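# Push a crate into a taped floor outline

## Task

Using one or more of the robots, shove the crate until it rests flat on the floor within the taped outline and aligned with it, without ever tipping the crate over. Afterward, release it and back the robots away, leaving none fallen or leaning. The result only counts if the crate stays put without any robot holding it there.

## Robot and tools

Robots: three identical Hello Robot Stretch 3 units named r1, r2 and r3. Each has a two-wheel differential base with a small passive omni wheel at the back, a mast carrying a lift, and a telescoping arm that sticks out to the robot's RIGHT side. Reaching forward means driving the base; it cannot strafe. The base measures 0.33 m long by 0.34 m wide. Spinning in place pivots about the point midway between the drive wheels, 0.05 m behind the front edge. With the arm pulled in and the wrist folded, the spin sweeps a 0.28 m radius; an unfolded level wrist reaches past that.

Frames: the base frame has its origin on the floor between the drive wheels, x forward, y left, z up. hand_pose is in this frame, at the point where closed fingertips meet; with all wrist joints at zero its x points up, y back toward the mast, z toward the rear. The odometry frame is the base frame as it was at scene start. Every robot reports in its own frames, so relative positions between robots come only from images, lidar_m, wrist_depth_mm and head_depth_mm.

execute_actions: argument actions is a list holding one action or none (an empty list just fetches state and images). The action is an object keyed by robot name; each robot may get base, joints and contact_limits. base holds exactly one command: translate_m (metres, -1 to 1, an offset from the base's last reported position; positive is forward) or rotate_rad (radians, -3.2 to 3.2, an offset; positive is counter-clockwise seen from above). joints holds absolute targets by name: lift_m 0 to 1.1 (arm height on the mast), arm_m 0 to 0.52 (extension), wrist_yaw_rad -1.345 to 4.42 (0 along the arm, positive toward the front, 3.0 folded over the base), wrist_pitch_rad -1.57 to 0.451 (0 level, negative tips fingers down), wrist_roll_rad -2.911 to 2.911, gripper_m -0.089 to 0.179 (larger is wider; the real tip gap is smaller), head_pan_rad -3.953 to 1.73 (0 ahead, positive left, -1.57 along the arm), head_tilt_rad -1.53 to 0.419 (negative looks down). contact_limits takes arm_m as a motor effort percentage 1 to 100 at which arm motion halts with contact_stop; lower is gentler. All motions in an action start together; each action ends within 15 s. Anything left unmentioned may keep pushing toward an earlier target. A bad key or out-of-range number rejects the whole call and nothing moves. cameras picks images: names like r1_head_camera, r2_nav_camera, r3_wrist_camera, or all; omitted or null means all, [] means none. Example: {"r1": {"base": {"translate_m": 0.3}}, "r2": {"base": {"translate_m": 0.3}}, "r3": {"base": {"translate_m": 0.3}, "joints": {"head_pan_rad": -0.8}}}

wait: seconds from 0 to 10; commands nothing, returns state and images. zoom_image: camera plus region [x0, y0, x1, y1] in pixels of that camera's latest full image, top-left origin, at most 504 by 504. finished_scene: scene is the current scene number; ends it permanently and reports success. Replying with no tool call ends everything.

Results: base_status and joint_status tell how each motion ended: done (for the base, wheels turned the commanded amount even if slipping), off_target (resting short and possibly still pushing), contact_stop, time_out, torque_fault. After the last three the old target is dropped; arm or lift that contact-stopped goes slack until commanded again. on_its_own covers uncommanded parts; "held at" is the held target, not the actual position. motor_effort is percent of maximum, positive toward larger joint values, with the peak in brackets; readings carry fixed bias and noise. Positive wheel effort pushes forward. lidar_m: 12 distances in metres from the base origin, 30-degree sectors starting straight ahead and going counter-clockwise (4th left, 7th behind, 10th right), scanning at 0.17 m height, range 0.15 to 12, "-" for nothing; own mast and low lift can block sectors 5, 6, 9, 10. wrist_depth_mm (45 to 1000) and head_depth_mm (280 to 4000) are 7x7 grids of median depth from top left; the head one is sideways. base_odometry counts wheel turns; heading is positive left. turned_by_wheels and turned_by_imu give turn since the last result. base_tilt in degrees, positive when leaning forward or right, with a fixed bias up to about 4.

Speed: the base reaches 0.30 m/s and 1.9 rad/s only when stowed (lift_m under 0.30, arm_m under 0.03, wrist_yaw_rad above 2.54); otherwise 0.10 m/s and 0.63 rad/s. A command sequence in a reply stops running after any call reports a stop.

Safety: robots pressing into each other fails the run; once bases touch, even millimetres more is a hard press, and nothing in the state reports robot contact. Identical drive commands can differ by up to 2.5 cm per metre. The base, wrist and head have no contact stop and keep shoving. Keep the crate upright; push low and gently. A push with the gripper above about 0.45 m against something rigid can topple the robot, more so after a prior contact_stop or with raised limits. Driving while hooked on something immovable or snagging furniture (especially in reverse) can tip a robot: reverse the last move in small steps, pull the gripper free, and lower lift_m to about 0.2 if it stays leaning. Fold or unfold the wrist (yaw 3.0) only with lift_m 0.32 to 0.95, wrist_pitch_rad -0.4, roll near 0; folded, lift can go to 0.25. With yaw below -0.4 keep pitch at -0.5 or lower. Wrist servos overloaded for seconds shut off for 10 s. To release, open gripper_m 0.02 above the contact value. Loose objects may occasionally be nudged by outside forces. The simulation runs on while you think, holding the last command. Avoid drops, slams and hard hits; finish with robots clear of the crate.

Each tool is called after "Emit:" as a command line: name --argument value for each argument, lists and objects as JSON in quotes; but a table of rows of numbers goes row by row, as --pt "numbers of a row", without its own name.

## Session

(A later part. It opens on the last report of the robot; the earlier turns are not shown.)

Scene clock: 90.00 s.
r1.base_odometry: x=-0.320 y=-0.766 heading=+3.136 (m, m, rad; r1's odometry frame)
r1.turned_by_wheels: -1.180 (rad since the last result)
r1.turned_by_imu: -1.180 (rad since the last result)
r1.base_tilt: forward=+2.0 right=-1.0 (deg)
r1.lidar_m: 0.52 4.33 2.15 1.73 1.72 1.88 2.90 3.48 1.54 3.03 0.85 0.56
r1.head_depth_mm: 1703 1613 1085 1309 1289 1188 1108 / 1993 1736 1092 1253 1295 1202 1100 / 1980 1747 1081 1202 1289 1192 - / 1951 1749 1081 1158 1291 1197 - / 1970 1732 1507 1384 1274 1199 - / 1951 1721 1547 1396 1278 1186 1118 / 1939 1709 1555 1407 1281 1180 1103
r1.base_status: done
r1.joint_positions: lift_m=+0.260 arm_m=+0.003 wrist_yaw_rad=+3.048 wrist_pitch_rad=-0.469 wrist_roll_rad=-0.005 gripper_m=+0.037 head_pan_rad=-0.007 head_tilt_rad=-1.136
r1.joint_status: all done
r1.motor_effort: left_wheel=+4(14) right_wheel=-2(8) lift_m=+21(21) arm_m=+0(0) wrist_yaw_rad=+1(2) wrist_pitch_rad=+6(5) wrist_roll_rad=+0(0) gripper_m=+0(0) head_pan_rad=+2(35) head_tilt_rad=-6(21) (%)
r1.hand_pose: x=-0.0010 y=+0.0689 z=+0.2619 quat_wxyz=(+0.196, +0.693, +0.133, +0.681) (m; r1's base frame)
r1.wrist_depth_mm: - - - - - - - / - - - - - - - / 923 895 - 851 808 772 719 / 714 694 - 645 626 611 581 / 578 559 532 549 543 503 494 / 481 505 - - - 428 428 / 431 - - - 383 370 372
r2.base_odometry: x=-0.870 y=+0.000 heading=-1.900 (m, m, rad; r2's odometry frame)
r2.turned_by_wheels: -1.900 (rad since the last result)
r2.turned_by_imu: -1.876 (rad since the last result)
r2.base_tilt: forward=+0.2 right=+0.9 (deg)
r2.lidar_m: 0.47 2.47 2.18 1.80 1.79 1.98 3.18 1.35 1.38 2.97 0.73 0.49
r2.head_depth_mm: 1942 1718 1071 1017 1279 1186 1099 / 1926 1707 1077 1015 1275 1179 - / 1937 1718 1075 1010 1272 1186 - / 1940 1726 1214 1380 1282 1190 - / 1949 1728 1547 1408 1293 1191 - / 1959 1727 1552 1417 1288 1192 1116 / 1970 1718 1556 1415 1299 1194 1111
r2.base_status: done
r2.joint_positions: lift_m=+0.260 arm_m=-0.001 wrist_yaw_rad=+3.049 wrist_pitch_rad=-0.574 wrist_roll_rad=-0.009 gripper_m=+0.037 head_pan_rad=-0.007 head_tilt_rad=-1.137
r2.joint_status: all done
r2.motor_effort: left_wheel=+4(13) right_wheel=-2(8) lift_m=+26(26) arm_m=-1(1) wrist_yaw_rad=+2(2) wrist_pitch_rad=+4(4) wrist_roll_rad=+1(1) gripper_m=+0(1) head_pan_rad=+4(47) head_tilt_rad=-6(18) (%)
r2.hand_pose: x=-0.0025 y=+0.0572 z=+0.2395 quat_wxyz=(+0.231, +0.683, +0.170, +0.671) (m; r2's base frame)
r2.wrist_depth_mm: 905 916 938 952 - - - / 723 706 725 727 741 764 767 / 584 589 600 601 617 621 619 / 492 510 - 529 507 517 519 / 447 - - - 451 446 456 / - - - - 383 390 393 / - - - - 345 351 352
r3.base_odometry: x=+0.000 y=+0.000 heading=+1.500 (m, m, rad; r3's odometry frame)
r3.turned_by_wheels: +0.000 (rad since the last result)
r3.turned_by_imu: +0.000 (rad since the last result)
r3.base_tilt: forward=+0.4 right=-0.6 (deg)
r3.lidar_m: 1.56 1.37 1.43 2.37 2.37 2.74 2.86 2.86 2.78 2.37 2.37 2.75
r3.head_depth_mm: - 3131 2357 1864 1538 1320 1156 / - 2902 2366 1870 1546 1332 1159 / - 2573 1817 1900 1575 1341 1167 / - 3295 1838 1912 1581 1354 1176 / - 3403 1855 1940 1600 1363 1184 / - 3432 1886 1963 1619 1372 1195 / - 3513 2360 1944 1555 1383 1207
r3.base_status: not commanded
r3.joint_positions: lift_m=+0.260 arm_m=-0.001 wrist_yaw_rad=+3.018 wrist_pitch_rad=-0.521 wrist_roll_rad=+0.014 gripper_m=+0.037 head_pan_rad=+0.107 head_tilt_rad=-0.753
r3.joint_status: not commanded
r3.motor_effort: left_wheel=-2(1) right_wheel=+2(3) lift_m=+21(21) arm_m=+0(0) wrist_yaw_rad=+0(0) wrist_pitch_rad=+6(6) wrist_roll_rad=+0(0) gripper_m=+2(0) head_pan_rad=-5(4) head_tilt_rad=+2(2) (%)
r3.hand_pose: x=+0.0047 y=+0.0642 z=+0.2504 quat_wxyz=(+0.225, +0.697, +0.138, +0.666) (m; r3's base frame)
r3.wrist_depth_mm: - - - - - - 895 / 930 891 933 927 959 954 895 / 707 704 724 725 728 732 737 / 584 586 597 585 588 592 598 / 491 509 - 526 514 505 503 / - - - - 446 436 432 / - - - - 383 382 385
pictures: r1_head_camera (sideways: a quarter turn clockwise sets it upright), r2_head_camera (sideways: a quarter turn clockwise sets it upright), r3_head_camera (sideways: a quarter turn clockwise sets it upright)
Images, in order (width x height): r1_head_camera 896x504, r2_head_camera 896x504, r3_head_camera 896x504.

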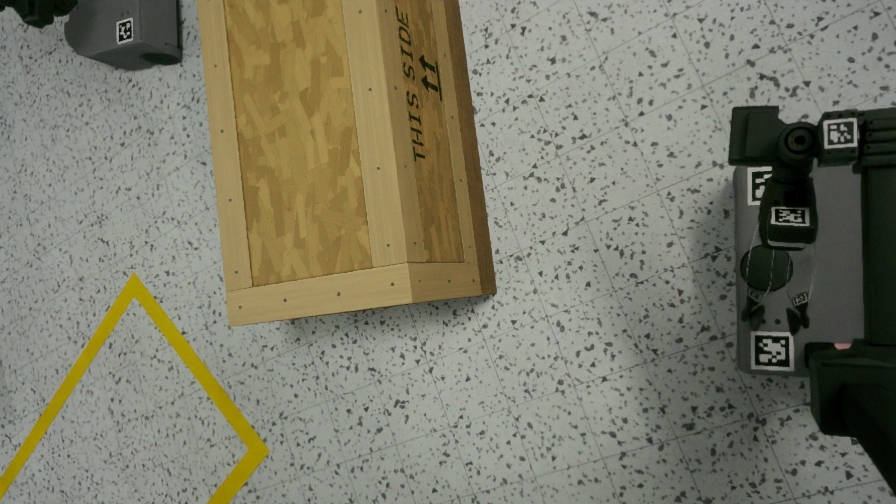

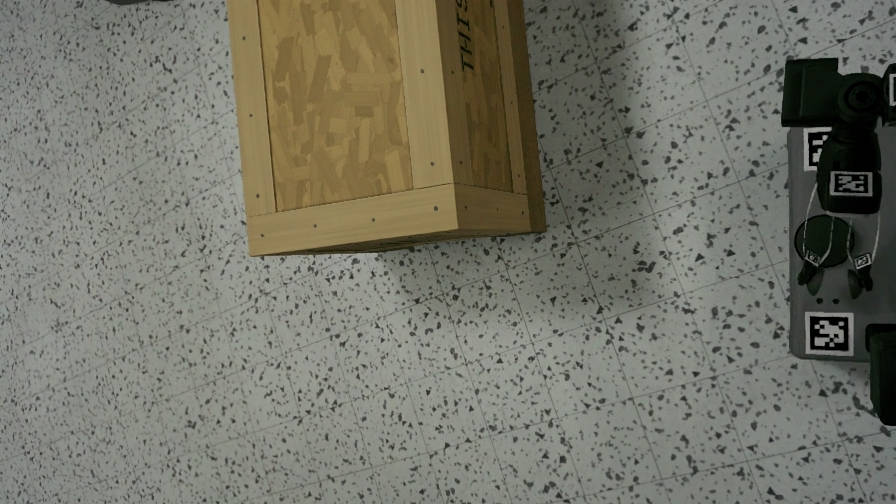

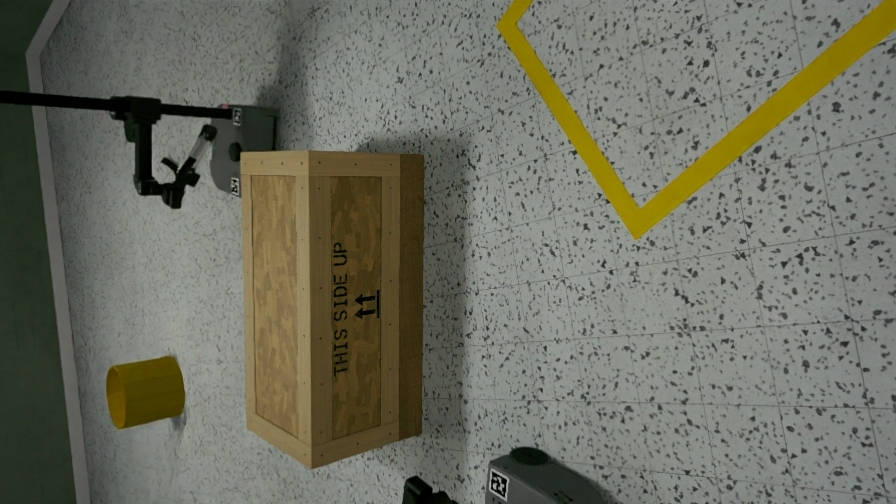

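Emit:
execute_actions --actions '[{"r1":{"base":{"translate_m":0.41}},"r2":{"base":{"translate_m":0.36}}}]' --cameras '[]'

Emit:
execute_actions --actions '[{"r1":{"base":{"translate_m":0.25},"joints":{"lift_m":0.48}},"r2":{"base":{"translate_m":0.25},"joints":{"lift_m":0.48}}}]' --cameras '["r1_head_camera","r2_head_camera","r3_head_camera"]'

Scene clock: 99.37 s.
r1.base_odometry: x=-0.730 y=-0.764 heading=+3.137 (m, m, rad; r1's odometry frame)
r1.turned_by_wheels: +0.000 (rad since the last result)
r1.turned_by_imu: -0.001 (rad since the last result)
r1.base_tilt: forward=+1.8 right=-1.0 (deg)
r1.lidar_m: - 4.70 2.33 1.88 1.87 2.04 3.14 1.80 1.81 2.91 0.19 0.15
r1.head_depth_mm: 1982 1758 1566 982 900 1170 1103 / 1966 1737 1571 980 900 1178 1098 / 1972 1745 1561 980 896 1176 - / 1947 1750 1561 978 891 1024 - / 1927 1725 1551 1367 1236 1185 - / 1895 1733 1550 1410 1278 1185 1117 / 1957 1714 1551 1400 1282 1175 1107
r1.base_status: done
r1.joint_positions: lift_m=+0.260 arm_m=+0.003 wrist_yaw_rad=+3.048 wrist_pitch_rad=-0.469 wrist_roll_rad=-0.005 gripper_m=+0.037 head_pan_rad=-0.007 head_tilt_rad=-1.137
r1.joint_status: not commanded
r1.motor_effort: left_wheel=+3(15) right_wheel=-2(6) lift_m=+21(21) arm_m=+0(0) wrist_yaw_rad=+2(1) wrist_pitch_rad=+6(6) wrist_roll_rad=+0(0) gripper_m=+0(0) head_pan_rad=+4(2) head_tilt_rad=-5(5) (%)
r1.hand_pose: x=-0.0010 y=+0.0689 z=+0.2619 quat_wxyz=(+0.196, +0.693, +0.133, +0.681) (m; r1's base frame)
r1.wrist_depth_mm: - - - - - - - / - - - - - - - / 931 877 - 820 811 785 736 / 718 694 - 647 631 611 589 / 577 565 540 552 524 510 140 / 491 493 - - - 436 142 / 430 - - - 385 354 147
r2.base_odometry: x=-0.986 y=-0.341 heading=-1.900 (m, m, rad; r2's odometry frame)
r2.turned_by_wheels: +0.000 (rad since the last result)
r2.turned_by_imu: +0.002 (rad since the last result)
r2.base_tilt: forward=+0.2 right=+1.0 (deg)
r2.lidar_m: 0.15 2.06 2.32 1.92 1.91 2.13 3.38 1.64 3.39 0.63 0.16 0.15
r2.head_depth_mm: 1912 1715 1541 977 890 853 1097 / 1939 1723 1532 978 893 846 - / 1937 1718 1548 975 898 847 - / 1941 1727 1558 1388 1260 1178 - / 1936 1712 1535 1408 1282 1189 - / 1939 1740 1544 1403 1286 1197 1111 / 1914 1745 1555 1419 1295 1196 1107
r2.base_status: done
r2.joint_positions: lift_m=+0.260 arm_m=-0.001 wrist_yaw_rad=+3.049 wrist_pitch_rad=-0.574 wrist_roll_rad=-0.009 gripper_m=+0.037 head_pan_rad=-0.007 head_tilt_rad=-1.137
r2.joint_status: not commanded
r2.motor_effort: left_wheel=+2(14) right_wheel=-2(6) lift_m=+27(26) arm_m=-1(1) wrist_yaw_rad=+2(1) wrist_pitch_rad=+4(4) wrist_roll_rad=+1(1) gripper_m=+0(1) head_pan_rad=+3(3) head_tilt_rad=-6(6) (%)
r2.hand_pose: x=-0.0025 y=+0.0572 z=+0.2395 quat_wxyz=(+0.231, +0.683, +0.170, +0.671) (m; r2's base frame)
r2.wrist_depth_mm: 921 924 932 955 - - - / 711 699 730 729 742 761 777 / 580 590 604 595 611 618 626 / 503 514 - 523 514 520 521 / 447 - - - 445 448 451 / - - - - 383 391 395 / - - - - 347 352 353
r3.base_odometry: x=+0.000 y=+0.000 heading=+1.500 (m, m, rad; r3's odometry frame)
r3.turned_by_wheels: +0.000 (rad since the last result)
r3.turned_by_imu: -0.001 (rad since the last result)
r3.base_tilt: forward=+0.4 right=-0.6 (deg)
r3.lidar_m: 1.56 1.61 2.75 2.37 2.36 2.73 2.86 2.86 2.78 2.36 2.36 2.75
r3.head_depth_mm: - 3149 2350 1863 1543 1318 1154 / - 2894 2273 1880 1564 1329 1160 / - 2925 1820 1904 1576 1340 1171 / - 3292 1833 1900 1588 1351 1176 / - 3378 1863 1941 1606 1355 1186 / - 3371 1893 1889 1619 1368 1194 / - 3526 1921 1780 1631 1388 1207
r3.base_status: not commanded
r3.joint_positions: lift_m=+0.260 arm_m=-0.001 wrist_yaw_rad=+3.018 wrist_pitch_rad=-0.521 wrist_roll_rad=+0.014 gripper_m=+0.037 head_pan_rad=+0.107 head_tilt_rad=-0.753
r3.joint_status: not commanded
r3.motor_effort: left_wheel=-2(2) right_wheel=+3(3) lift_m=+21(21) arm_m=+0(0) wrist_yaw_rad=+1(0) wrist_pitch_rad=+6(6) wrist_roll_rad=+0(0) gripper_m=+0(0) head_pan_rad=-4(5) head_tilt_rad=+2(2) (%)
r3.hand_pose: x=+0.0047 y=+0.0642 z=+0.2504 quat_wxyz=(+0.225, +0.697, +0.138, +0.666) (m; r3's base frame)
r3.wrist_depth_mm: - - - - - - - / 916 888 937 940 935 957 951 / 709 707 722 723 719 726 729 / 580 584 588 589 592 590 596 / 493 509 - 533 521 501 504 / - - - - 448 437 436 / - - - - 383 383 384
pictures: none
No camera images: the call's "cameras" was empty. Leave "cameras" out to get every camera's image.

Scene clock: 104.40 s.
r1.base_odometry: x=-0.980 y=-0.763 heading=+3.137 (m, m, rad; r1's odometry frame)
r1.turned_by_wheels: +0.000 (rad since the last result)
r1.turned_by_imu: +0.053 (rad since the last result)
r1.base_tilt: forward=+1.8 right=-1.0 (deg)
r1.lidar_m: - - 2.28 1.90 1.89 2.12 3.43 1.89 3.41 0.20 0.15 -
r1.head_depth_mm: 1985 1744 1570 1422 899 847 1106 / 1969 1736 1571 1404 894 832 - / 1968 1735 1556 1415 895 831 - / 1935 1718 1546 1402 893 831 - / 1888 1715 1542 1402 1242 1165 - / 1898 1707 1545 1393 1280 1176 1114 / 1934 1702 1538 1392 1276 1170 1109
r1.base_status: translate_m off_target (by the wheels' count: +0.2498 of +0.2500)
r1.joint_positions: lift_m=+0.480 arm_m=+0.003 wrist_yaw_rad=+3.049 wrist_pitch_rad=-0.471 wrist_roll_rad=-0.005 gripper_m=+0.037 head_pan_rad=-0.005 head_tilt_rad=-1.141
r1.joint_status: all done
r1.on_its_own: left_wheel is at rest, and its effort (+53) is outside its rest range (-18 to +18); right_wheel is at rest, and its effort (+25) is outside its rest range (-18 to +18)
r1.motor_effort: left_wheel=+53(80) right_wheel=+25(77) lift_m=+39(43) arm_m=-1(0) wrist_yaw_rad=+0(2) wrist_pitch_rad=+7(7) wrist_roll_rad=+0(0) gripper_m=+0(0) head_pan_rad=+3(3) head_tilt_rad=-4(5) (%)
r1.hand_pose: x=-0.0012 y=+0.0686 z=+0.4806 quat_wxyz=(+0.197, +0.692, +0.134, +0.681) (m; r1's base frame)
r1.wrist_depth_mm: - - - - - - - / - - - - - - - / - - - - - - - / - - - - 978 959 940 / 898 890 855 812 825 787 758 / 754 735 728 702 660 670 657 / 647 641 619 630 605 209 207
r2.base_odometry: x=-1.067 y=-0.577 heading=-1.900 (m, m, rad; r2's odometry frame)
r2.turned_by_wheels: +0.000 (rad since the last result)
r2.turned_by_imu: -0.873 (rad since the last result)
r2.base_tilt: forward=+0.1 right=+1.0 (deg)
r2.lidar_m: - 0.15 0.29 3.34 2.12 1.92 1.94 2.36 4.53 1.72 3.09 0.16
r2.head_depth_mm: 1916 1713 1071 996 1276 1179 - / 1885 1712 1070 972 926 1180 1129 / 1093 1324 1074 978 893 1145 - / 902 1676 1367 982 894 829 - / 1932 1723 1527 976 898 858 - / 1929 1727 1551 1413 900 1181 1104 / 1946 1737 1554 1412 1261 1196 1105
r2.base_status: translate_m off_target (by the wheels' count: +0.2499 of +0.2500)
r2.joint_positions: lift_m=+0.480 arm_m=-0.001 wrist_yaw_rad=+3.049 wrist_pitch_rad=-0.576 wrist_roll_rad=-0.009 gripper_m=+0.037 head_pan_rad=-0.006 head_tilt_rad=-1.141
r2.joint_status: all done
r2.on_its_own: left_wheel is at rest, and its effort (+22) is outside its rest range (-18 to +18); right_wheel is at rest, and its effort (+21) is outside its rest range (-18 to +18)
r2.motor_effort: left_wheel=+22(65) right_wheel=+21(52) lift_m=+37(41) arm_m=-1(1) wrist_yaw_rad=+1(3) wrist_pitch_rad=+4(4) wrist_roll_rad=+1(1) gripper_m=+0(0) head_pan_rad=+3(4) head_tilt_rad=-5(6) (%)
r2.hand_pose: x=-0.0026 y=+0.0570 z=+0.4587 quat_wxyz=(+0.231, +0.683, +0.171, +0.671) (m; r2's base frame)
r2.wrist_depth_mm: - - - - - - - / - - - - - - - / 897 927 950 935 959 355 345 / 780 788 797 804 815 283 287 / 679 684 691 692 635 243 249 / 600 592 - 622 279 214 220 / 525 548 - - 207 193 193
r3.base_odometry: x=+0.000 y=+0.000 heading=+1.500 (m, m, rad; r3's odometry frame)
r3.turned_by_wheels: +0.000 (rad since the last result)
r3.turned_by_imu: -0.001 (rad since the last result)
r3.base_tilt: forward=+0.4 right=-0.6 (deg)
r3.lidar_m: 1.52 1.60 2.74 2.37 2.37 2.72 2.86 2.87 2.77 2.37 2.37 2.75
r3.head_depth_mm: - 3140 2340 1859 1550 1319 1154 / - 3037 2203 1872 1561 1333 1160 / - 2992 1795 1864 1569 1338 1167 / - 3154 1810 1908 1591 1344 1180 / - 3372 1846 1944 1602 1361 1181 / - 3368 1886 1962 1618 1376 1196 / - 3547 1975 1865 1625 1382 1196
r3.base_status: not commanded
r3.joint_positions: lift_m=+0.260 arm_m=-0.001 wrist_yaw_rad=+3.018 wrist_pitch_rad=-0.521 wrist_roll_rad=+0.014 gripper_m=+0.037 head_pan_rad=+0.107 head_tilt_rad=-0.753
r3.joint_status: not commanded
r3.motor_effort: left_wheel=-2(2) right_wheel=+3(3) lift_m=+21(21) arm_m=+0(0) wrist_yaw_rad=+0(0) wrist_pitch_rad=+6(6) wrist_roll_rad=+0(0) gripper_m=+0(1) head_pan_rad=-4(5) head_tilt_rad=+3(2) (%)
r3.hand_pose: x=+0.0047 y=+0.0642 z=+0.2504 quat_wxyz=(+0.225, +0.697, +0.138, +0.666) (m; r3's base frame)
r3.wrist_depth_mm: - - - - - - - / 916 892 934 941 934 931 944 / 710 713 715 728 728 729 733 / 588 590 586 590 595 599 603 / 491 507 - 532 513 503 503 / - - - - 446 436 439 / - - - - 382 382 384
pictures: r1_head_camera (sideways: a quarter turn clockwise sets it upright), r2_head_camera (sideways: a quarter turn clockwise sets it upright), r3_head_camera (sideways: a quarter turn clockwise sets it upright)
Images, in order (width x height): r1_head_camera 896x504, r2_head_camera 896x504, r3_head_camera 896x504.

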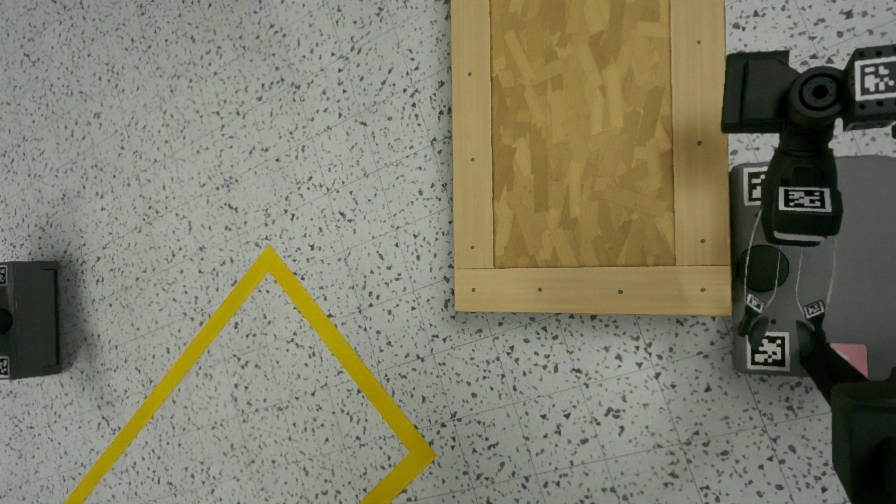

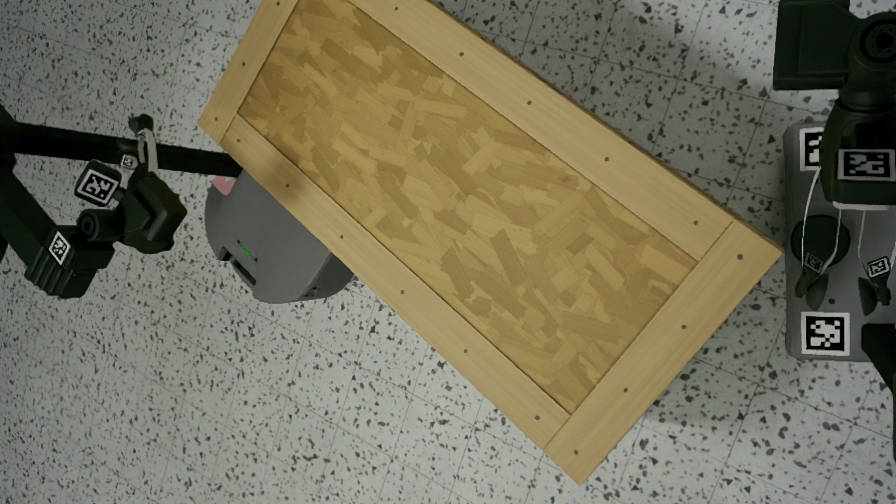

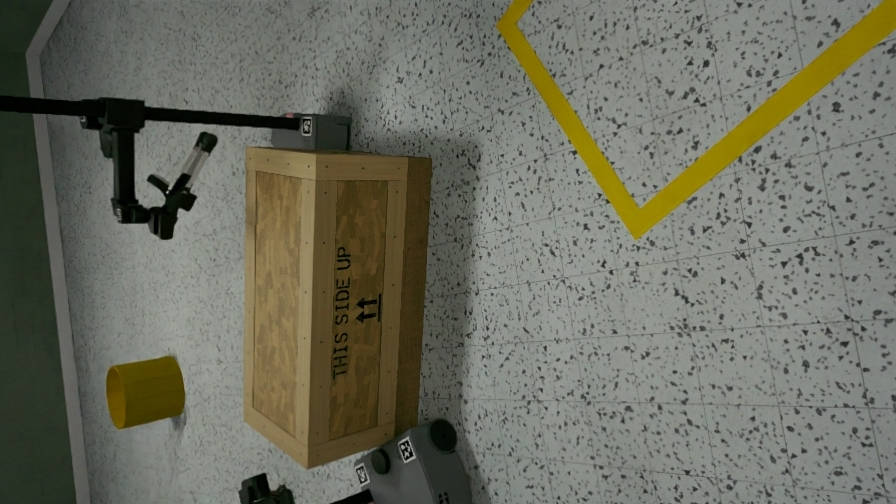

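Emit:
execute_actions --actions '[{"r1":{"base":{"translate_m":0.12}},"r2":{"base":{"translate_m":-0.12}}}]' --cameras '["r1_head_camera","r2_head_camera","r3_head_camera"]'

Scene clock: 129.43 s.
r1.base_odometry: x=-1.100 y=-0.762 heading=+3.137 (m, m, rad; r1's odometry frame)
r1.turned_by_wheels: +0.000 (rad since the last result)
r1.turned_by_imu: +0.000 (rad since the last result)
r1.base_tilt: forward=+1.9 right=-0.9 (deg)
r1.lidar_m: - - 2.29 1.90 1.89 2.12 3.43 1.88 3.43 0.21 0.15 -
r1.head_depth_mm: 1974 1746 1569 1412 893 847 1102 / 1985 1724 1552 1417 896 831 - / 1968 1729 1552 1404 894 834 - / 1918 1738 1545 1402 895 831 - / 1866 1718 1546 1390 1246 1168 - / 1922 1709 1558 1392 1276 1180 1114 / 1923 1731 1537 1405 1282 1173 1113
r1.base_status: translate_m off_target (by the wheels' count: +0.1198 of +0.1200)
r1.joint_positions: lift_m=+0.480 arm_m=+0.003 wrist_yaw_rad=+3.049 wrist_pitch_rad=-0.471 wrist_roll_rad=-0.005 gripper_m=+0.037 head_pan_rad=-0.005 head_tilt_rad=-1.141
r1.joint_status: not commanded
r1.on_its_own: left_wheel is at rest, and its effort (+53) is outside its rest range (-18 to +18); right_wheel is at rest, and its effort (+24) is outside its rest range (-18 to +18)
r1.motor_effort: left_wheel=+53(59) right_wheel=+24(58) lift_m=+39(39) arm_m=+0(0) wrist_yaw_rad=+1(0) wrist_pitch_rad=+7(6) wrist_roll_rad=+0(0) gripper_m=+0(0) head_pan_rad=+3(2) head_tilt_rad=-4(3) (%)
r1.hand_pose: x=-0.0012 y=+0.0686 z=+0.4807 quat_wxyz=(+0.197, +0.692, +0.134, +0.681) (m; r1's base frame)
r1.wrist_depth_mm: - - - - - - - / - - - - - - - / - - - - - - - / - - - - 959 959 924 / 901 897 856 840 839 789 771 / 758 742 735 693 670 681 674 / 646 627 625 615 591 209 208
r2.base_odometry: x=-1.028 y=-0.464 heading=-1.900 (m, m, rad; r2's odometry frame)
r2.turned_by_wheels: +0.000 (rad since the last result)
r2.turned_by_imu: -0.002 (rad since the last result)
r2.base_tilt: forward=+0.3 right=+0.9 (deg)
r2.lidar_m: 0.17 0.21 2.01 3.14 2.00 1.81 1.82 2.22 4.36 1.71 3.21 0.29
r2.head_depth_mm: 1927 1711 1085 1358 1282 1180 - / 1922 1187 1068 1000 1267 1187 1121 / 1132 1385 1070 978 927 1187 - / 955 1520 1075 975 895 1155 - / 1941 1721 1538 981 906 1185 - / 1952 1731 1550 982 1112 1195 1106 / 1950 1718 1550 1415 1273 1189 1104
r2.base_status: done
r2.joint_positions: lift_m=+0.480 arm_m=-0.001 wrist_yaw_rad=+3.049 wrist_pitch_rad=-0.576 wrist_roll_rad=-0.009 gripper_m=+0.037 head_pan_rad=-0.006 head_tilt_rad=-1.141
r2.joint_status: not commanded
r2.motor_effort: left_wheel=+1(18) right_wheel=+0(17) lift_m=+37(37) arm_m=-2(1) wrist_yaw_rad=+1(1) wrist_pitch_rad=+5(5) wrist_roll_rad=+1(1) gripper_m=+0(1) head_pan_rad=+2(3) head_tilt_rad=-4(4) (%)
r2.hand_pose: x=-0.0026 y=+0.0570 z=+0.4587 quat_wxyz=(+0.231, +0.683, +0.171, +0.671) (m; r2's base frame)
r2.wrist_depth_mm: - - - - - - - / - - - - - - - / 928 926 933 920 976 955 355 / 775 786 802 802 813 750 296 / 675 680 687 696 711 476 254 / 593 605 - 623 598 372 222 / 538 548 - - 552 284 209
r3.base_odometry: x=+0.000 y=+0.000 heading=+1.500 (m, m, rad; r3's odometry frame)
r3.turned_by_wheels: +0.000 (rad since the last result)
r3.turned_by_imu: -0.001 (rad since the last result)
r3.base_tilt: forward=+0.4 right=-0.6 (deg)
r3.lidar_m: 1.52 1.60 2.75 2.37 2.37 2.73 2.86 2.86 2.77 2.37 2.37 2.74
r3.head_depth_mm: - 3146 2356 1865 1539 1323 1150 / - 3050 2196 1869 1560 1327 1159 / - 2983 1809 1858 1567 1338 1170 / - 3149 1809 1901 1582 1351 1180 / - 3367 1863 1930 1601 1363 1184 / - 3367 1901 1972 1622 1371 1194 / - 3531 2430 1883 1628 1382 1198
r3.base_status: not commanded
r3.joint_positions: lift_m=+0.260 arm_m=-0.001 wrist_yaw_rad=+3.018 wrist_pitch_rad=-0.521 wrist_roll_rad=+0.014 gripper_m=+0.037 head_pan_rad=+0.107 head_tilt_rad=-0.753
r3.joint_status: not commanded
r3.motor_effort: left_wheel=-2(2) right_wheel=+3(3) lift_m=+21(21) arm_m=+0(0) wrist_yaw_rad=+0(0) wrist_pitch_rad=+6(6) wrist_roll_rad=+0(0) gripper_m=+0(1) head_pan_rad=-5(5) head_tilt_rad=+1(1) (%)
r3.hand_pose: x=+0.0047 y=+0.0642 z=+0.2504 quat_wxyz=(+0.225, +0.697, +0.138, +0.666) (m; r3's base frame)
r3.wrist_depth_mm: - - - - - - - / 916 883 915 931 940 941 952 / 716 711 724 730 719 729 730 / 586 586 590 590 590 598 601 / 494 512 - 532 511 501 508 / - - - - 447 435 437 / - - - - 382 382 384
pictures: r1_head_camera (sideways: a quarter turn clockwise sets it upright), r2_head_camera (sideways: a quarter turn clockwise sets it upright), r3_head_camera (sideways: a quarter turn clockwise sets it upright)
Images, in order (width x height): r1_head_camera 896x504, r2_head_camera 896x504, r3_head_camera 896x504.

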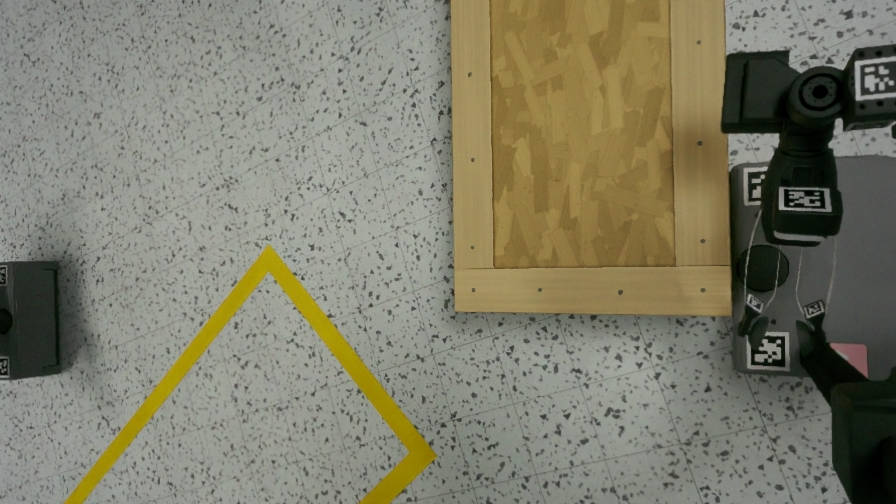

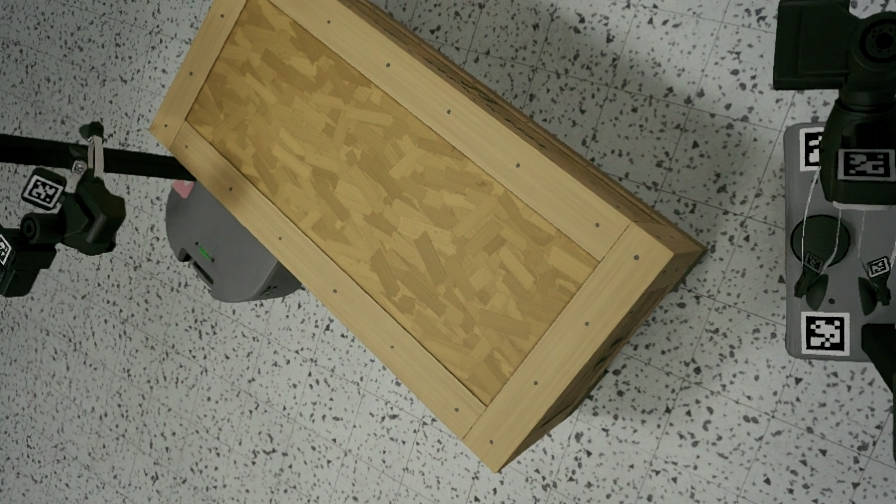

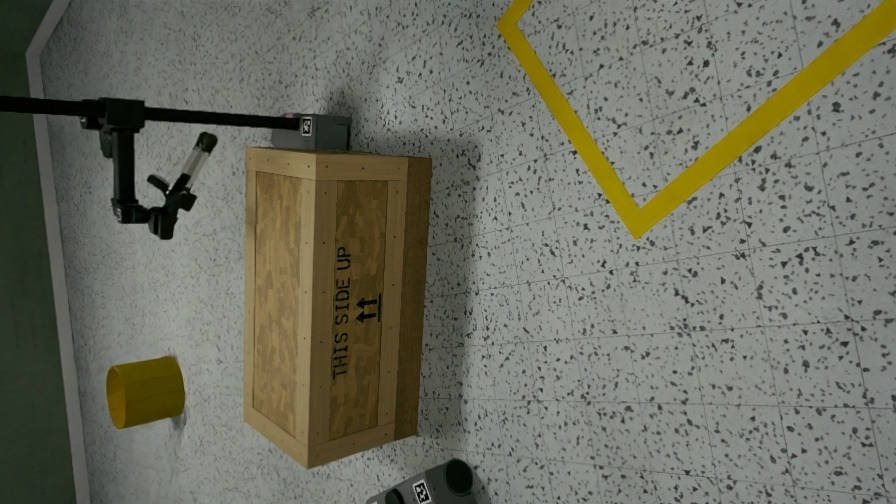

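Emit:
execute_actions --actions '[{"r1":{"base":{"translate_m":-0.02}},"r2":{"base":{"translate_m":-0.19},"joints":{"lift_m":0.26}},"r3":{"base":{"rotate_rad":-0.65},"joints":{"head_pan_rad":-3.0}}}]' --cameras '["r3_nav_camera"]'

Emit:
execute_actions --actions '[{"r2":{"base":{"rotate_rad":1.03},"joints":{"head_pan_rad":-0.5,"head_tilt_rad":-1.0}}}]' --cameras '["r2_head_camera","r2_nav_camera"]'

Scene clock: 160.03 s.
r1.base_odometry: x=-1.080 y=-0.762 heading=+3.137 (m, m, rad; r1's odometry frame)
r1.turned_by_wheels: +0.000 (rad since the last result)
r1.turned_by_imu: +0.000 (rad since the last result)
r1.base_tilt: forward=+1.8 right=-1.1 (deg)
r1.lidar_m: - 4.26 2.27 1.89 1.89 2.11 3.44 1.87 3.42 0.28 0.15 -
r1.head_depth_mm: 1996 1751 1564 979 898 855 1103 / 1977 1745 1556 975 892 842 - / 1967 1734 1545 977 894 842 - / 1883 1738 1554 969 888 838 - / 1874 1737 1536 1396 1249 1171 - / 1945 1714 1547 1394 1273 1173 1118 / 1935 1704 1541 1393 1277 1173 1111
r1.base_status: done
r1.joint_positions: lift_m=+0.480 arm_m=+0.003 wrist_yaw_rad=+3.049 wrist_pitch_rad=-0.471 wrist_roll_rad=-0.005 gripper_m=+0.037 head_pan_rad=-0.005 head_tilt_rad=-1.141
r1.joint_status: not commanded
r1.motor_effort: left_wheel=+0(40) right_wheel=+0(18) lift_m=+38(39) arm_m=+0(1) wrist_yaw_rad=+0(0) wrist_pitch_rad=+6(6) wrist_roll_rad=+0(0) gripper_m=+0(0) head_pan_rad=+2(2) head_tilt_rad=-4(4) (%)
r1.hand_pose: x=-0.0012 y=+0.0686 z=+0.4807 quat_wxyz=(+0.197, +0.692, +0.134, +0.681) (m; r1's base frame)
r1.wrist_depth_mm: - - - - - - - / - - - - - - - / - - - - - - - / - - - - 995 977 944 / 918 871 869 847 850 792 786 / 758 747 713 701 668 667 653 / 644 640 617 603 609 210 208
r2.base_odometry: x=-0.967 y=-0.284 heading=-1.900 (m, m, rad; r2's odometry frame)
r2.turned_by_wheels: +0.000 (rad since the last result)
r2.turned_by_imu: -0.002 (rad since the last result)
r2.base_tilt: forward=+0.2 right=+0.9 (deg)
r2.lidar_m: 0.36 0.46 2.10 2.84 1.81 1.64 1.64 2.01 3.91 1.62 3.41 0.59
r2.head_depth_mm: 1920 1191 1469 1388 1282 1177 1098 / 1921 1193 1091 1366 1285 1185 - / 1484 1196 1080 1020 1278 1186 - / 1894 1215 1077 983 1237 1193 - / 1939 1690 1085 995 1275 1187 - / 1938 1738 1095 1115 1304 1197 1117 / 1953 1720 1563 1410 1296 1195 1107
r2.base_status: done
r2.joint_positions: lift_m=+0.260 arm_m=-0.001 wrist_yaw_rad=+3.049 wrist_pitch_rad=-0.576 wrist_roll_rad=-0.009 gripper_m=+0.037 head_pan_rad=-0.006 head_tilt_rad=-1.141
r2.joint_status: all done
r2.motor_effort: left_wheel=+1(11) right_wheel=+0(7) lift_m=+26(34) arm_m=-1(1) wrist_yaw_rad=+1(1) wrist_pitch_rad=+5(4) wrist_roll_rad=+1(0) gripper_m=+0(0) head_pan_rad=+2(2) head_tilt_rad=-4(4) (%)
r2.hand_pose: x=-0.0026 y=+0.0570 z=+0.2392 quat_wxyz=(+0.231, +0.683, +0.171, +0.671) (m; r2's base frame)
r2.wrist_depth_mm: 908 901 945 968 - - - / 703 713 734 741 754 754 777 / 577 594 594 600 614 610 619 / 491 517 - 520 520 519 512 / 441 - - - 447 445 450 / - - - - 382 392 394 / - - - - 346 350 354
r3.base_odometry: x=+0.000 y=+0.000 heading=+0.850 (m, m, rad; r3's odometry frame)
r3.turned_by_wheels: -0.650 (rad since the last result)
r3.turned_by_imu: -0.641 (rad since the last result)
r3.base_tilt: forward=+0.4 right=-0.6 (deg)
r3.lidar_m: 2.58 1.53 1.55 1.72 2.39 2.36 2.58 2.89 2.86 3.01 2.38 2.37
r3.head_depth_mm: 2369 2641 2352 1865 1543 1311 1157 / 2561 2833 2395 1891 1553 1327 1166 / 2784 3055 2403 1891 1567 1341 1170 / 3076 3252 2446 1927 1592 1355 1176 / 3141 3281 2498 1950 1607 1363 1186 / 2934 3101 2475 1961 1617 1372 1193 / 2692 2947 2567 1989 1631 1389 1199
r3.base_status: done
r3.joint_positions: lift_m=+0.260 arm_m=-0.001 wrist_yaw_rad=+3.018 wrist_pitch_rad=-0.521 wrist_roll_rad=+0.014 gripper_m=+0.037 head_pan_rad=-2.993 head_tilt_rad=-0.753
r3.joint_status: all done
r3.motor_effort: left_wheel=+3(10) right_wheel=-3(9) lift_m=+21(21) arm_m=+0(0) wrist_yaw_rad=+0(0) wrist_pitch_rad=+6(6) wrist_roll_rad=+0(0) gripper_m=+0(0) head_pan_rad=-5(57) head_tilt_rad=+2(1) (%)
r3.hand_pose: x=+0.0047 y=+0.0642 z=+0.2504 quat_wxyz=(+0.225, +0.697, +0.138, +0.666) (m; r3's base frame)
r3.wrist_depth_mm: - - - - - - - / 918 883 916 929 940 943 956 / 710 713 715 729 729 733 720 / 583 584 589 592 586 601 595 / 497 514 - 541 510 506 501 / - - - - 446 436 431 / - - - - 382 384 384
pictures: r3_nav_camera (sideways: a quarter turn counterclockwise sets it upright)
Images, in order (width x height): r3_nav_camera 672x504.

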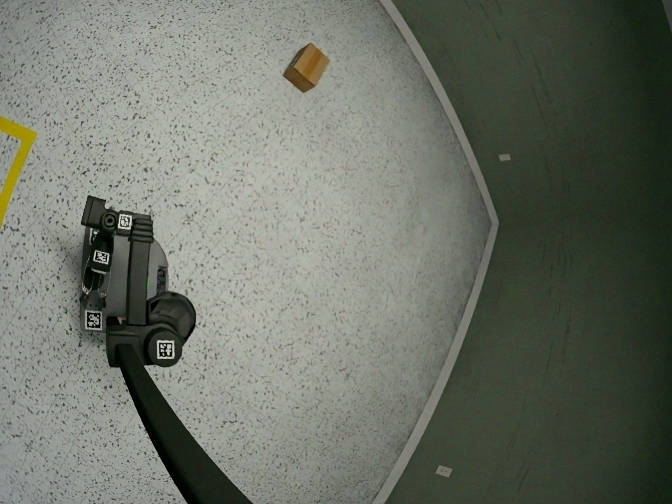

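Scene clock: 161.93 s.
r1.base_odometry: x=-1.080 y=-0.762 heading=+3.137 (m, m, rad; r1's odometry frame)
r1.turned_by_wheels: +0.000 (rad since the last result)
r1.turned_by_imu: +0.000 (rad since the last result)
r1.base_tilt: forward=+1.9 right=-1.0 (deg)
r1.lidar_m: - 4.24 2.28 1.90 1.89 2.12 3.42 1.87 3.43 0.29 0.15 -
r1.head_depth_mm: 1969 1754 1559 983 898 858 1105 / 1967 1733 1556 980 894 843 - / 1963 1733 1562 978 894 841 - / 1902 1736 1554 972 892 837 - / 1883 1736 1552 1405 1247 1170 - / 1944 1717 1537 1393 1284 1173 1114 / 1951 1719 1534 1396 1266 1178 1110
r1.base_status: not commanded
r1.joint_positions: lift_m=+0.480 arm_m=+0.003 wrist_yaw_rad=+3.049 wrist_pitch_rad=-0.471 wrist_roll_rad=-0.005 gripper_m=+0.037 head_pan_rad=-0.005 head_tilt_rad=-1.141
r1.joint_status: not commanded
r1.motor_effort: left_wheel=+1(1) right_wheel=+0(0) lift_m=+39(39) arm_m=+0(0) wrist_yaw_rad=+1(1) wrist_pitch_rad=+6(6) wrist_roll_rad=+0(0) gripper_m=+0(0) head_pan_rad=+2(2) head_tilt_rad=-4(4) (%)
r1.hand_pose: x=-0.0012 y=+0.0686 z=+0.4807 quat_wxyz=(+0.197, +0.692, +0.134, +0.681) (m; r1's base frame)
r1.wrist_depth_mm: - - - - - - - / - - - - - - - / - - - - - - - / - - - - 983 944 933 / 886 909 834 854 841 798 769 / 732 749 731 687 681 679 655 / 647 625 631 616 602 210 206
r2.base_odometry: x=-0.967 y=-0.284 heading=-0.870 (m, m, rad; r2's odometry frame)
r2.turned_by_wheels: +1.030 (rad since the last result)
r2.turned_by_imu: +1.017 (rad since the last result)
r2.base_tilt: forward=+0.2 right=+0.9 (deg)
r2.lidar_m: 2.11 2.94 1.83 1.63 1.64 1.97 3.75 1.62 3.45 0.63 0.36 0.45
r2.head_depth_mm: 2457 2017 1730 1062 940 1175 1107 / 2437 2018 1754 1065 943 1099 1134 / 2448 2035 1736 1063 1102 1212 1125 / 2448 2043 1741 1541 1358 1223 1108 / 2479 2056 1752 1527 1358 1225 1114 / 2449 2053 1750 1541 1369 1230 1114 / 2470 2057 1759 1542 1370 1231 1119
r2.base_status: done
r2.joint_positions: lift_m=+0.260 arm_m=-0.001 wrist_yaw_rad=+3.049 wrist_pitch_rad=-0.576 wrist_roll_rad=-0.009 gripper_m=+0.037 head_pan_rad=-0.493 head_tilt_rad=-1.001
r2.joint_status: all done
r2.motor_effort: left_wheel=-2(7) right_wheel=+2(11) lift_m=+26(26) arm_m=-1(1) wrist_yaw_rad=+1(1) wrist_pitch_rad=+4(4) wrist_roll_rad=+1(1) gripper_m=+0(0) head_pan_rad=-4(35) head_tilt_rad=+1(12) (%)
r2.hand_pose: x=-0.0026 y=+0.0570 z=+0.2392 quat_wxyz=(+0.231, +0.683, +0.171, +0.671) (m; r2's base frame)
r2.wrist_depth_mm: 916 933 932 949 - - - / 703 719 744 731 754 750 759 / 586 587 588 592 608 620 622 / 493 515 - 525 514 515 518 / 439 - - - 449 447 457 / - - - - 380 394 397 / - - - - 347 352 350
r3.base_odometry: x=+0.000 y=+0.000 heading=+0.850 (m, m, rad; r3's odometry frame)
r3.turned_by_wheels: +0.000 (rad since the last result)
r3.turned_by_imu: +0.000 (rad since the last result)
r3.base_tilt: forward=+0.4 right=-0.6 (deg)
r3.lidar_m: 2.60 1.52 1.55 1.73 2.39 2.36 2.57 2.89 2.86 3.00 2.38 2.37
r3.head_depth_mm: 2372 2627 2336 1860 1541 1321 1151 / 2585 2818 2379 1890 1555 1336 1164 / 2803 3036 2409 1907 1573 1339 1166 / 3079 3289 2454 1922 1592 1349 1177 / 3119 3237 2469 1949 1603 1361 1183 / 2913 3115 2509 1948 1622 1371 1195 / 2697 2950 2553 1983 1630 1378 1200
r3.base_status: not commanded
r3.joint_positions: lift_m=+0.260 arm_m=-0.001 wrist_yaw_rad=+3.018 wrist_pitch_rad=-0.521 wrist_roll_rad=+0.014 gripper_m=+0.037 head_pan_rad=-2.993 head_tilt_rad=-0.753
r3.joint_status: not commanded
r3.motor_effort: left_wheel=+2(2) right_wheel=-3(3) lift_m=+21(21) arm_m=+0(0) wrist_yaw_rad=+0(0) wrist_pitch_rad=+6(6) wrist_roll_rad=+0(0) gripper_m=-1(1) head_pan_rad=-4(4) head_tilt_rad=+1(2) (%)
r3.hand_pose: x=+0.0047 y=+0.0642 z=+0.2504 quat_wxyz=(+0.225, +0.697, +0.138, +0.666) (m; r3's base frame)
r3.wrist_depth_mm: - - - - - - - / 905 900 919 923 941 939 960 / 713 714 718 723 720 731 734 / 583 584 585 591 596 599 599 / 492 510 - 531 514 506 505 / - - - - 447 432 437 / - - - - 382 382 382
pictures: r2_head_camera (sideways: a quarter turn clockwise sets it upright), r2_nav_camera (sideways: a quarter turn counterclockwise sets it upright)
Images, in order (width x height): r2_head_camera 896x504, r2_nav_camera 672x504.

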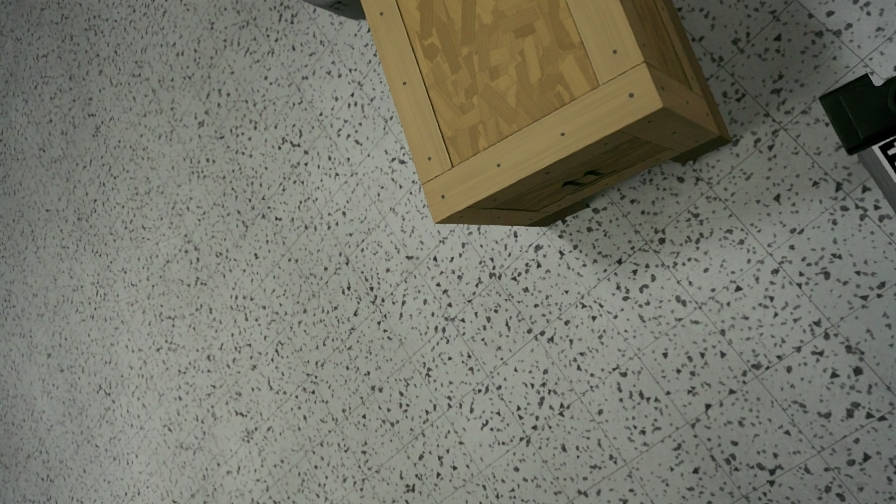

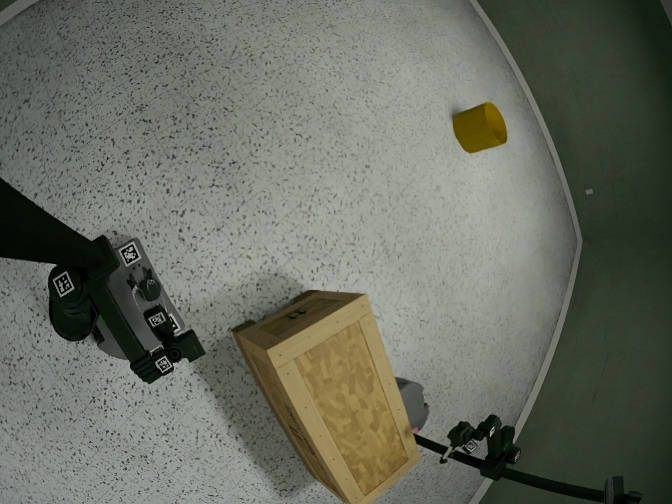

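Emit:
execute_actions --actions '[{"r2":{"base":{"translate_m":0.95}},"r3":{"base":{"translate_m":-1.0}}}]' --cameras '[]'

Emit:
execute_actions --actions '[{"r2":{"base":{"rotate_rad":-1.68},"joints":{"head_pan_rad":-0.7,"head_tilt_rad":-1.1}},"r3":{"base":{"rotate_rad":0.6},"joints":{"head_pan_rad":0,"head_tilt_rad":-0.6}}}]' --cameras '["r2_head_camera","r2_nav_camera"]'

Scene clock: 172.50 s.
r1.base_odometry: x=-1.080 y=-0.762 heading=+3.137 (m, m, rad; r1's odometry frame)
r1.turned_by_wheels: +0.000 (rad since the last result)
r1.turned_by_imu: +0.000 (rad since the last result)
r1.base_tilt: forward=+1.9 right=-1.0 (deg)
r1.lidar_m: - 4.25 2.27 1.89 1.89 2.12 3.43 1.87 3.43 0.29 0.15 -
r1.head_depth_mm: 1977 1759 1563 984 896 853 1104 / 1967 1722 1559 978 895 840 - / 1957 1741 1553 977 893 839 - / 1950 1736 1559 975 893 839 - / 1925 1719 1553 1406 1251 1161 - / 1943 1710 1542 1395 1279 1175 1117 / 1941 1702 1533 1396 1276 1175 1115
r1.base_status: not commanded
r1.joint_positions: lift_m=+0.480 arm_m=+0.003 wrist_yaw_rad=+3.049 wrist_pitch_rad=-0.471 wrist_roll_rad=-0.005 gripper_m=+0.037 head_pan_rad=-0.005 head_tilt_rad=-1.141
r1.joint_status: not commanded
r1.motor_effort: left_wheel=+1(0) right_wheel=+0(0) lift_m=+39(38) arm_m=+0(0) wrist_yaw_rad=+0(0) wrist_pitch_rad=+6(7) wrist_roll_rad=+0(0) gripper_m=+0(0) head_pan_rad=+3(2) head_tilt_rad=-4(4) (%)
r1.hand_pose: x=-0.0012 y=+0.0686 z=+0.4807 quat_wxyz=(+0.197, +0.692, +0.134, +0.681) (m; r1's base frame)
r1.wrist_depth_mm: - - - - - - - / - - - - - - - / - - - - - - - / - - - - - 947 917 / 876 904 884 873 850 795 796 / 748 754 718 709 672 668 650 / 651 634 630 613 600 211 206
r2.base_odometry: x=-0.354 y=-1.010 heading=-0.870 (m, m, rad; r2's odometry frame)
r2.turned_by_wheels: +0.000 (rad since the last result)
r2.turned_by_imu: +0.006 (rad since the last result)
r2.base_tilt: forward=+0.2 right=+0.9 (deg)
r2.lidar_m: 1.16 3.22 2.03 1.81 1.82 2.21 3.07 0.51 0.52 1.31 2.94 3.56
r2.head_depth_mm: 2443 2021 1740 1521 1350 1216 1100 / 2461 2040 1726 1522 1356 1217 1139 / 2456 2034 1744 1524 1359 1218 1120 / 2450 2040 1737 1510 1353 1224 1112 / 2467 2046 1736 1538 1372 1223 1111 / 2490 2051 1762 1542 1361 1234 1113 / 2498 2059 1499 1543 1362 1236 1112
r2.base_status: done
r2.joint_positions: lift_m=+0.260 arm_m=-0.001 wrist_yaw_rad=+3.049 wrist_pitch_rad=-0.576 wrist_roll_rad=-0.009 gripper_m=+0.037 head_pan_rad=-0.493 head_tilt_rad=-1.001
r2.joint_status: not commanded
r2.motor_effort: left_wheel=-2(8) right_wheel=+2(10) lift_m=+26(26) arm_m=-2(2) wrist_yaw_rad=+1(1) wrist_pitch_rad=+4(4) wrist_roll_rad=+1(1) gripper_m=-1(0) head_pan_rad=-5(4) head_tilt_rad=+0(0) (%)
r2.hand_pose: x=-0.0026 y=+0.0570 z=+0.2392 quat_wxyz=(+0.231, +0.683, +0.171, +0.671) (m; r2's base frame)
r2.wrist_depth_mm: 892 926 939 957 - - - / 705 717 732 739 754 761 777 / 584 581 598 607 606 616 622 / 494 509 - 526 514 516 528 / 440 - - - 452 452 449 / - - - - 380 392 396 / - - - - 349 351 353
r3.base_odometry: x=-0.660 y=-0.751 heading=+0.850 (m, m, rad; r3's odometry frame)
r3.turned_by_wheels: +0.000 (rad since the last result)
r3.turned_by_imu: +0.001 (rad since the last result)
r3.base_tilt: forward=+0.4 right=-0.6 (deg)
r3.lidar_m: 3.42 2.34 3.11 1.99 1.60 1.58 1.72 2.28 2.25 2.45 3.21 3.14
r3.head_depth_mm: 1581 1743 1954 1860 1548 1328 1154 / 1716 1906 2122 1881 1562 1331 1161 / 1863 2124 2309 1890 1577 1337 1166 / 2060 2354 2430 1932 1591 1352 1180 / 2314 2638 2481 1935 1604 1368 1184 / 2272 2494 2515 1971 1616 1377 1195 / 2109 2325 2444 1978 1621 1383 1209
r3.base_status: done
r3.joint_positions: lift_m=+0.260 arm_m=-0.001 wrist_yaw_rad=+3.018 wrist_pitch_rad=-0.521 wrist_roll_rad=+0.014 gripper_m=+0.037 head_pan_rad=-2.993 head_tilt_rad=-0.753
r3.joint_status: not commanded
r3.motor_effort: left_wheel=+2(7) right_wheel=-2(12) lift_m=+21(21) arm_m=+0(0) wrist_yaw_rad=+0(0) wrist_pitch_rad=+6(6) wrist_roll_rad=+0(0) gripper_m=-1(0) head_pan_rad=-4(5) head_tilt_rad=+1(3) (%)
r3.hand_pose: x=+0.0047 y=+0.0642 z=+0.2504 quat_wxyz=(+0.225, +0.697, +0.138, +0.666) (m; r3's base frame)
r3.wrist_depth_mm: - - - - - - - / 920 901 924 936 942 957 948 / 710 713 713 718 720 727 732 / 584 581 590 593 598 596 592 / 492 511 - 525 515 499 500 / - - - - 447 434 436 / - - - - 382 381 384
pictures: none
No camera images: the call's "cameras" was empty. Leave "cameras" out to get every camera's image.

Scene clock: 174.70 s.
r1.base_odometry: x=-1.080 y=-0.762 heading=+3.137 (m, m, rad; r1's odometry frame)
r1.turned_by_wheels: +0.000 (rad since the last result)
r1.turned_by_imu: +0.000 (rad since the last result)
r1.base_tilt: forward=+1.9 right=-1.0 (deg)
r1.lidar_m: - 4.26 2.27 1.89 1.89 2.12 3.40 1.87 1.28 0.29 0.15 -
r1.head_depth_mm: 1961 1741 1556 982 900 856 1110 / 1948 1734 1560 979 896 843 - / 1972 1733 1553 972 897 842 - / 1965 1727 1547 974 890 837 - / 1968 1725 1543 1398 1250 1165 - / 1947 1723 1543 1392 1272 1177 1115 / 1928 1703 1541 1394 1280 1175 1118
r1.base_status: not commanded
r1.joint_positions: lift_m=+0.480 arm_m=+0.003 wrist_yaw_rad=+3.049 wrist_pitch_rad=-0.471 wrist_roll_rad=-0.005 gripper_m=+0.037 head_pan_rad=-0.005 head_tilt_rad=-1.141
r1.joint_status: not commanded
r1.motor_effort: left_wheel=+1(1) right_wheel=+0(1) lift_m=+39(39) arm_m=+0(0) wrist_yaw_rad=+0(1) wrist_pitch_rad=+6(6) wrist_roll_rad=+0(0) gripper_m=+0(0) head_pan_rad=+2(3) head_tilt_rad=-4(4) (%)
r1.hand_pose: x=-0.0012 y=+0.0686 z=+0.4807 quat_wxyz=(+0.197, +0.692, +0.134, +0.681) (m; r1's base frame)
r1.wrist_depth_mm: - - - - - - - / - - - - - - - / - - - - - - - / - - - - 969 965 927 / 922 872 832 829 831 785 765 / 760 724 728 713 679 683 661 / 648 645 621 620 606 210 207
r2.base_odometry: x=-0.354 y=-1.010 heading=-2.550 (m, m, rad; r2's odometry frame)
r2.turned_by_wheels: -1.680 (rad since the last result)
r2.turned_by_imu: -1.659 (rad since the last result)
r2.base_tilt: forward=+0.2 right=+1.0 (deg)
r2.lidar_m: 1.18 2.94 3.34 1.16 3.34 2.13 1.82 1.82 2.07 3.09 0.54 0.51
r2.head_depth_mm: 2092 1822 1592 1442 1307 1191 1111 / 2071 1827 1127 1314 1308 1209 - / 2105 1820 1122 1070 1306 1197 - / 2100 1279 1130 1058 1293 1201 1129 / 2102 1282 1149 1387 1321 1203 1105 / 2110 1282 1304 1455 1312 1203 1103 / 2130 1327 1451 1455 1325 1201 1107
r2.base_status: done
r2.joint_positions: lift_m=+0.260 arm_m=-0.001 wrist_yaw_rad=+3.049 wrist_pitch_rad=-0.576 wrist_roll_rad=-0.009 gripper_m=+0.037 head_pan_rad=-0.693 head_tilt_rad=-1.087
r2.joint_status: all done
r2.motor_effort: left_wheel=+2(14) right_wheel=-2(7) lift_m=+26(26) arm_m=-2(1) wrist_yaw_rad=+1(1) wrist_pitch_rad=+4(5) wrist_roll_rad=+1(1) gripper_m=+1(0) head_pan_rad=-4(23) head_tilt_rad=-6(15) (%)
r2.hand_pose: x=-0.0026 y=+0.0569 z=+0.2392 quat_wxyz=(+0.231, +0.683, +0.171, +0.671) (m; r2's base frame)
r2.wrist_depth_mm: 888 906 950 971 - - - / 703 722 725 727 747 764 786 / 579 584 605 597 608 620 612 / 490 508 - 527 512 515 520 / 440 - - - 446 443 449 / - - - - 377 389 399 / - - - - 349 350 352
r3.base_odometry: x=-0.660 y=-0.751 heading=+1.450 (m, m, rad; r3's odometry frame)
r3.turned_by_wheels: +0.600 (rad since the last result)
r3.turned_by_imu: +0.590 (rad since the last result)
r3.base_tilt: forward=+0.5 right=-0.6 (deg)
r3.lidar_m: 2.34 3.50 1.89 1.58 1.58 1.78 2.27 2.25 2.53 3.17 3.15 3.55
r3.head_depth_mm: - - 3070 2236 1756 1452 1231 / - - 2511 2277 1762 1461 1242 / - - 2535 2292 1803 1474 1250 / - - 2535 2338 1813 1479 1261 / - - 3015 2371 1839 1502 1274 / - - 3112 2399 1842 1513 1280 / - - 3469 2421 1882 1524 1285
r3.base_status: done
r3.joint_positions: lift_m=+0.260 arm_m=-0.001 wrist_yaw_rad=+3.018 wrist_pitch_rad=-0.521 wrist_roll_rad=+0.014 gripper_m=+0.037 head_pan_rad=-0.007 head_tilt_rad=-0.606
r3.joint_status: all done
r3.motor_effort: left_wheel=-2(10) right_wheel=+3(11) lift_m=+21(21) arm_m=+0(0) wrist_yaw_rad=+0(1) wrist_pitch_rad=+6(6) wrist_roll_rad=+0(0) gripper_m=+0(0) head_pan_rad=+5(57) head_tilt_rad=+2(17) (%)
r3.hand_pose: x=+0.0047 y=+0.0642 z=+0.2504 quat_wxyz=(+0.225, +0.697, +0.138, +0.666) (m; r3's base frame)
r3.wrist_depth_mm: - - - - - - - / 923 887 932 913 928 944 950 / 708 718 715 726 735 720 738 / 578 582 587 589 586 599 596 / 490 510 - 526 516 502 502 / - - - - 446 434 436 / - - - - 382 383 383
pictures: r2_head_camera (sideways: a quarter turn clockwise sets it upright), r2_nav_camera (sideways: a quarter turn counterclockwise sets it upright)
Images, in order (width x height): r2_head_camera 896x504, r2_nav_camera 672x504.

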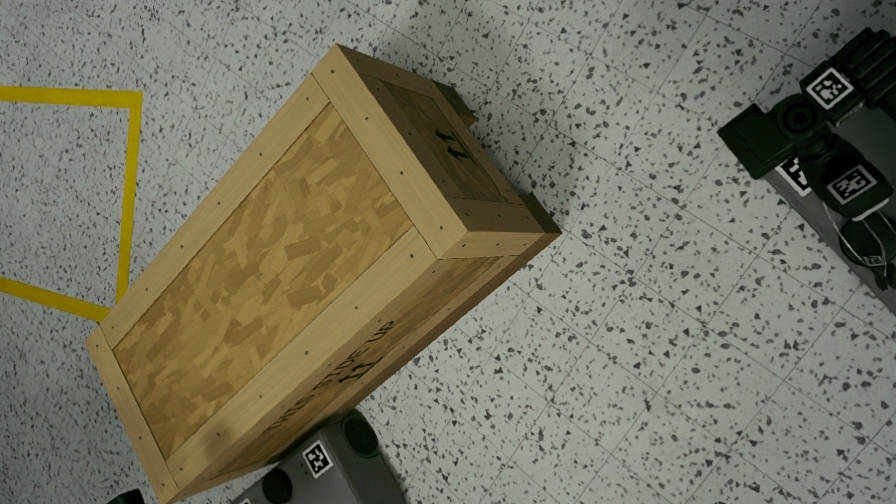

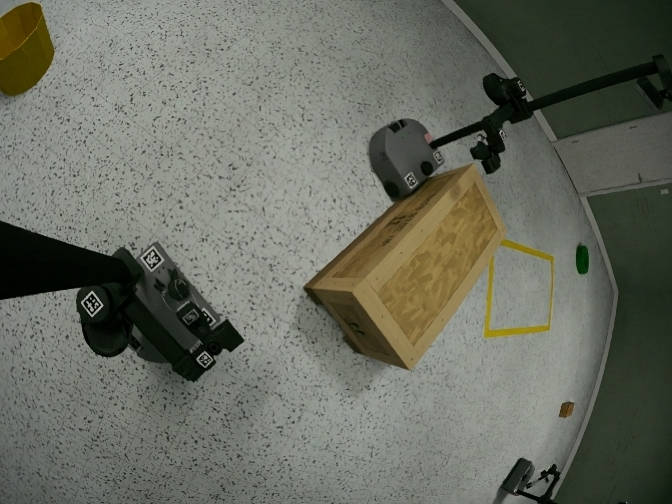

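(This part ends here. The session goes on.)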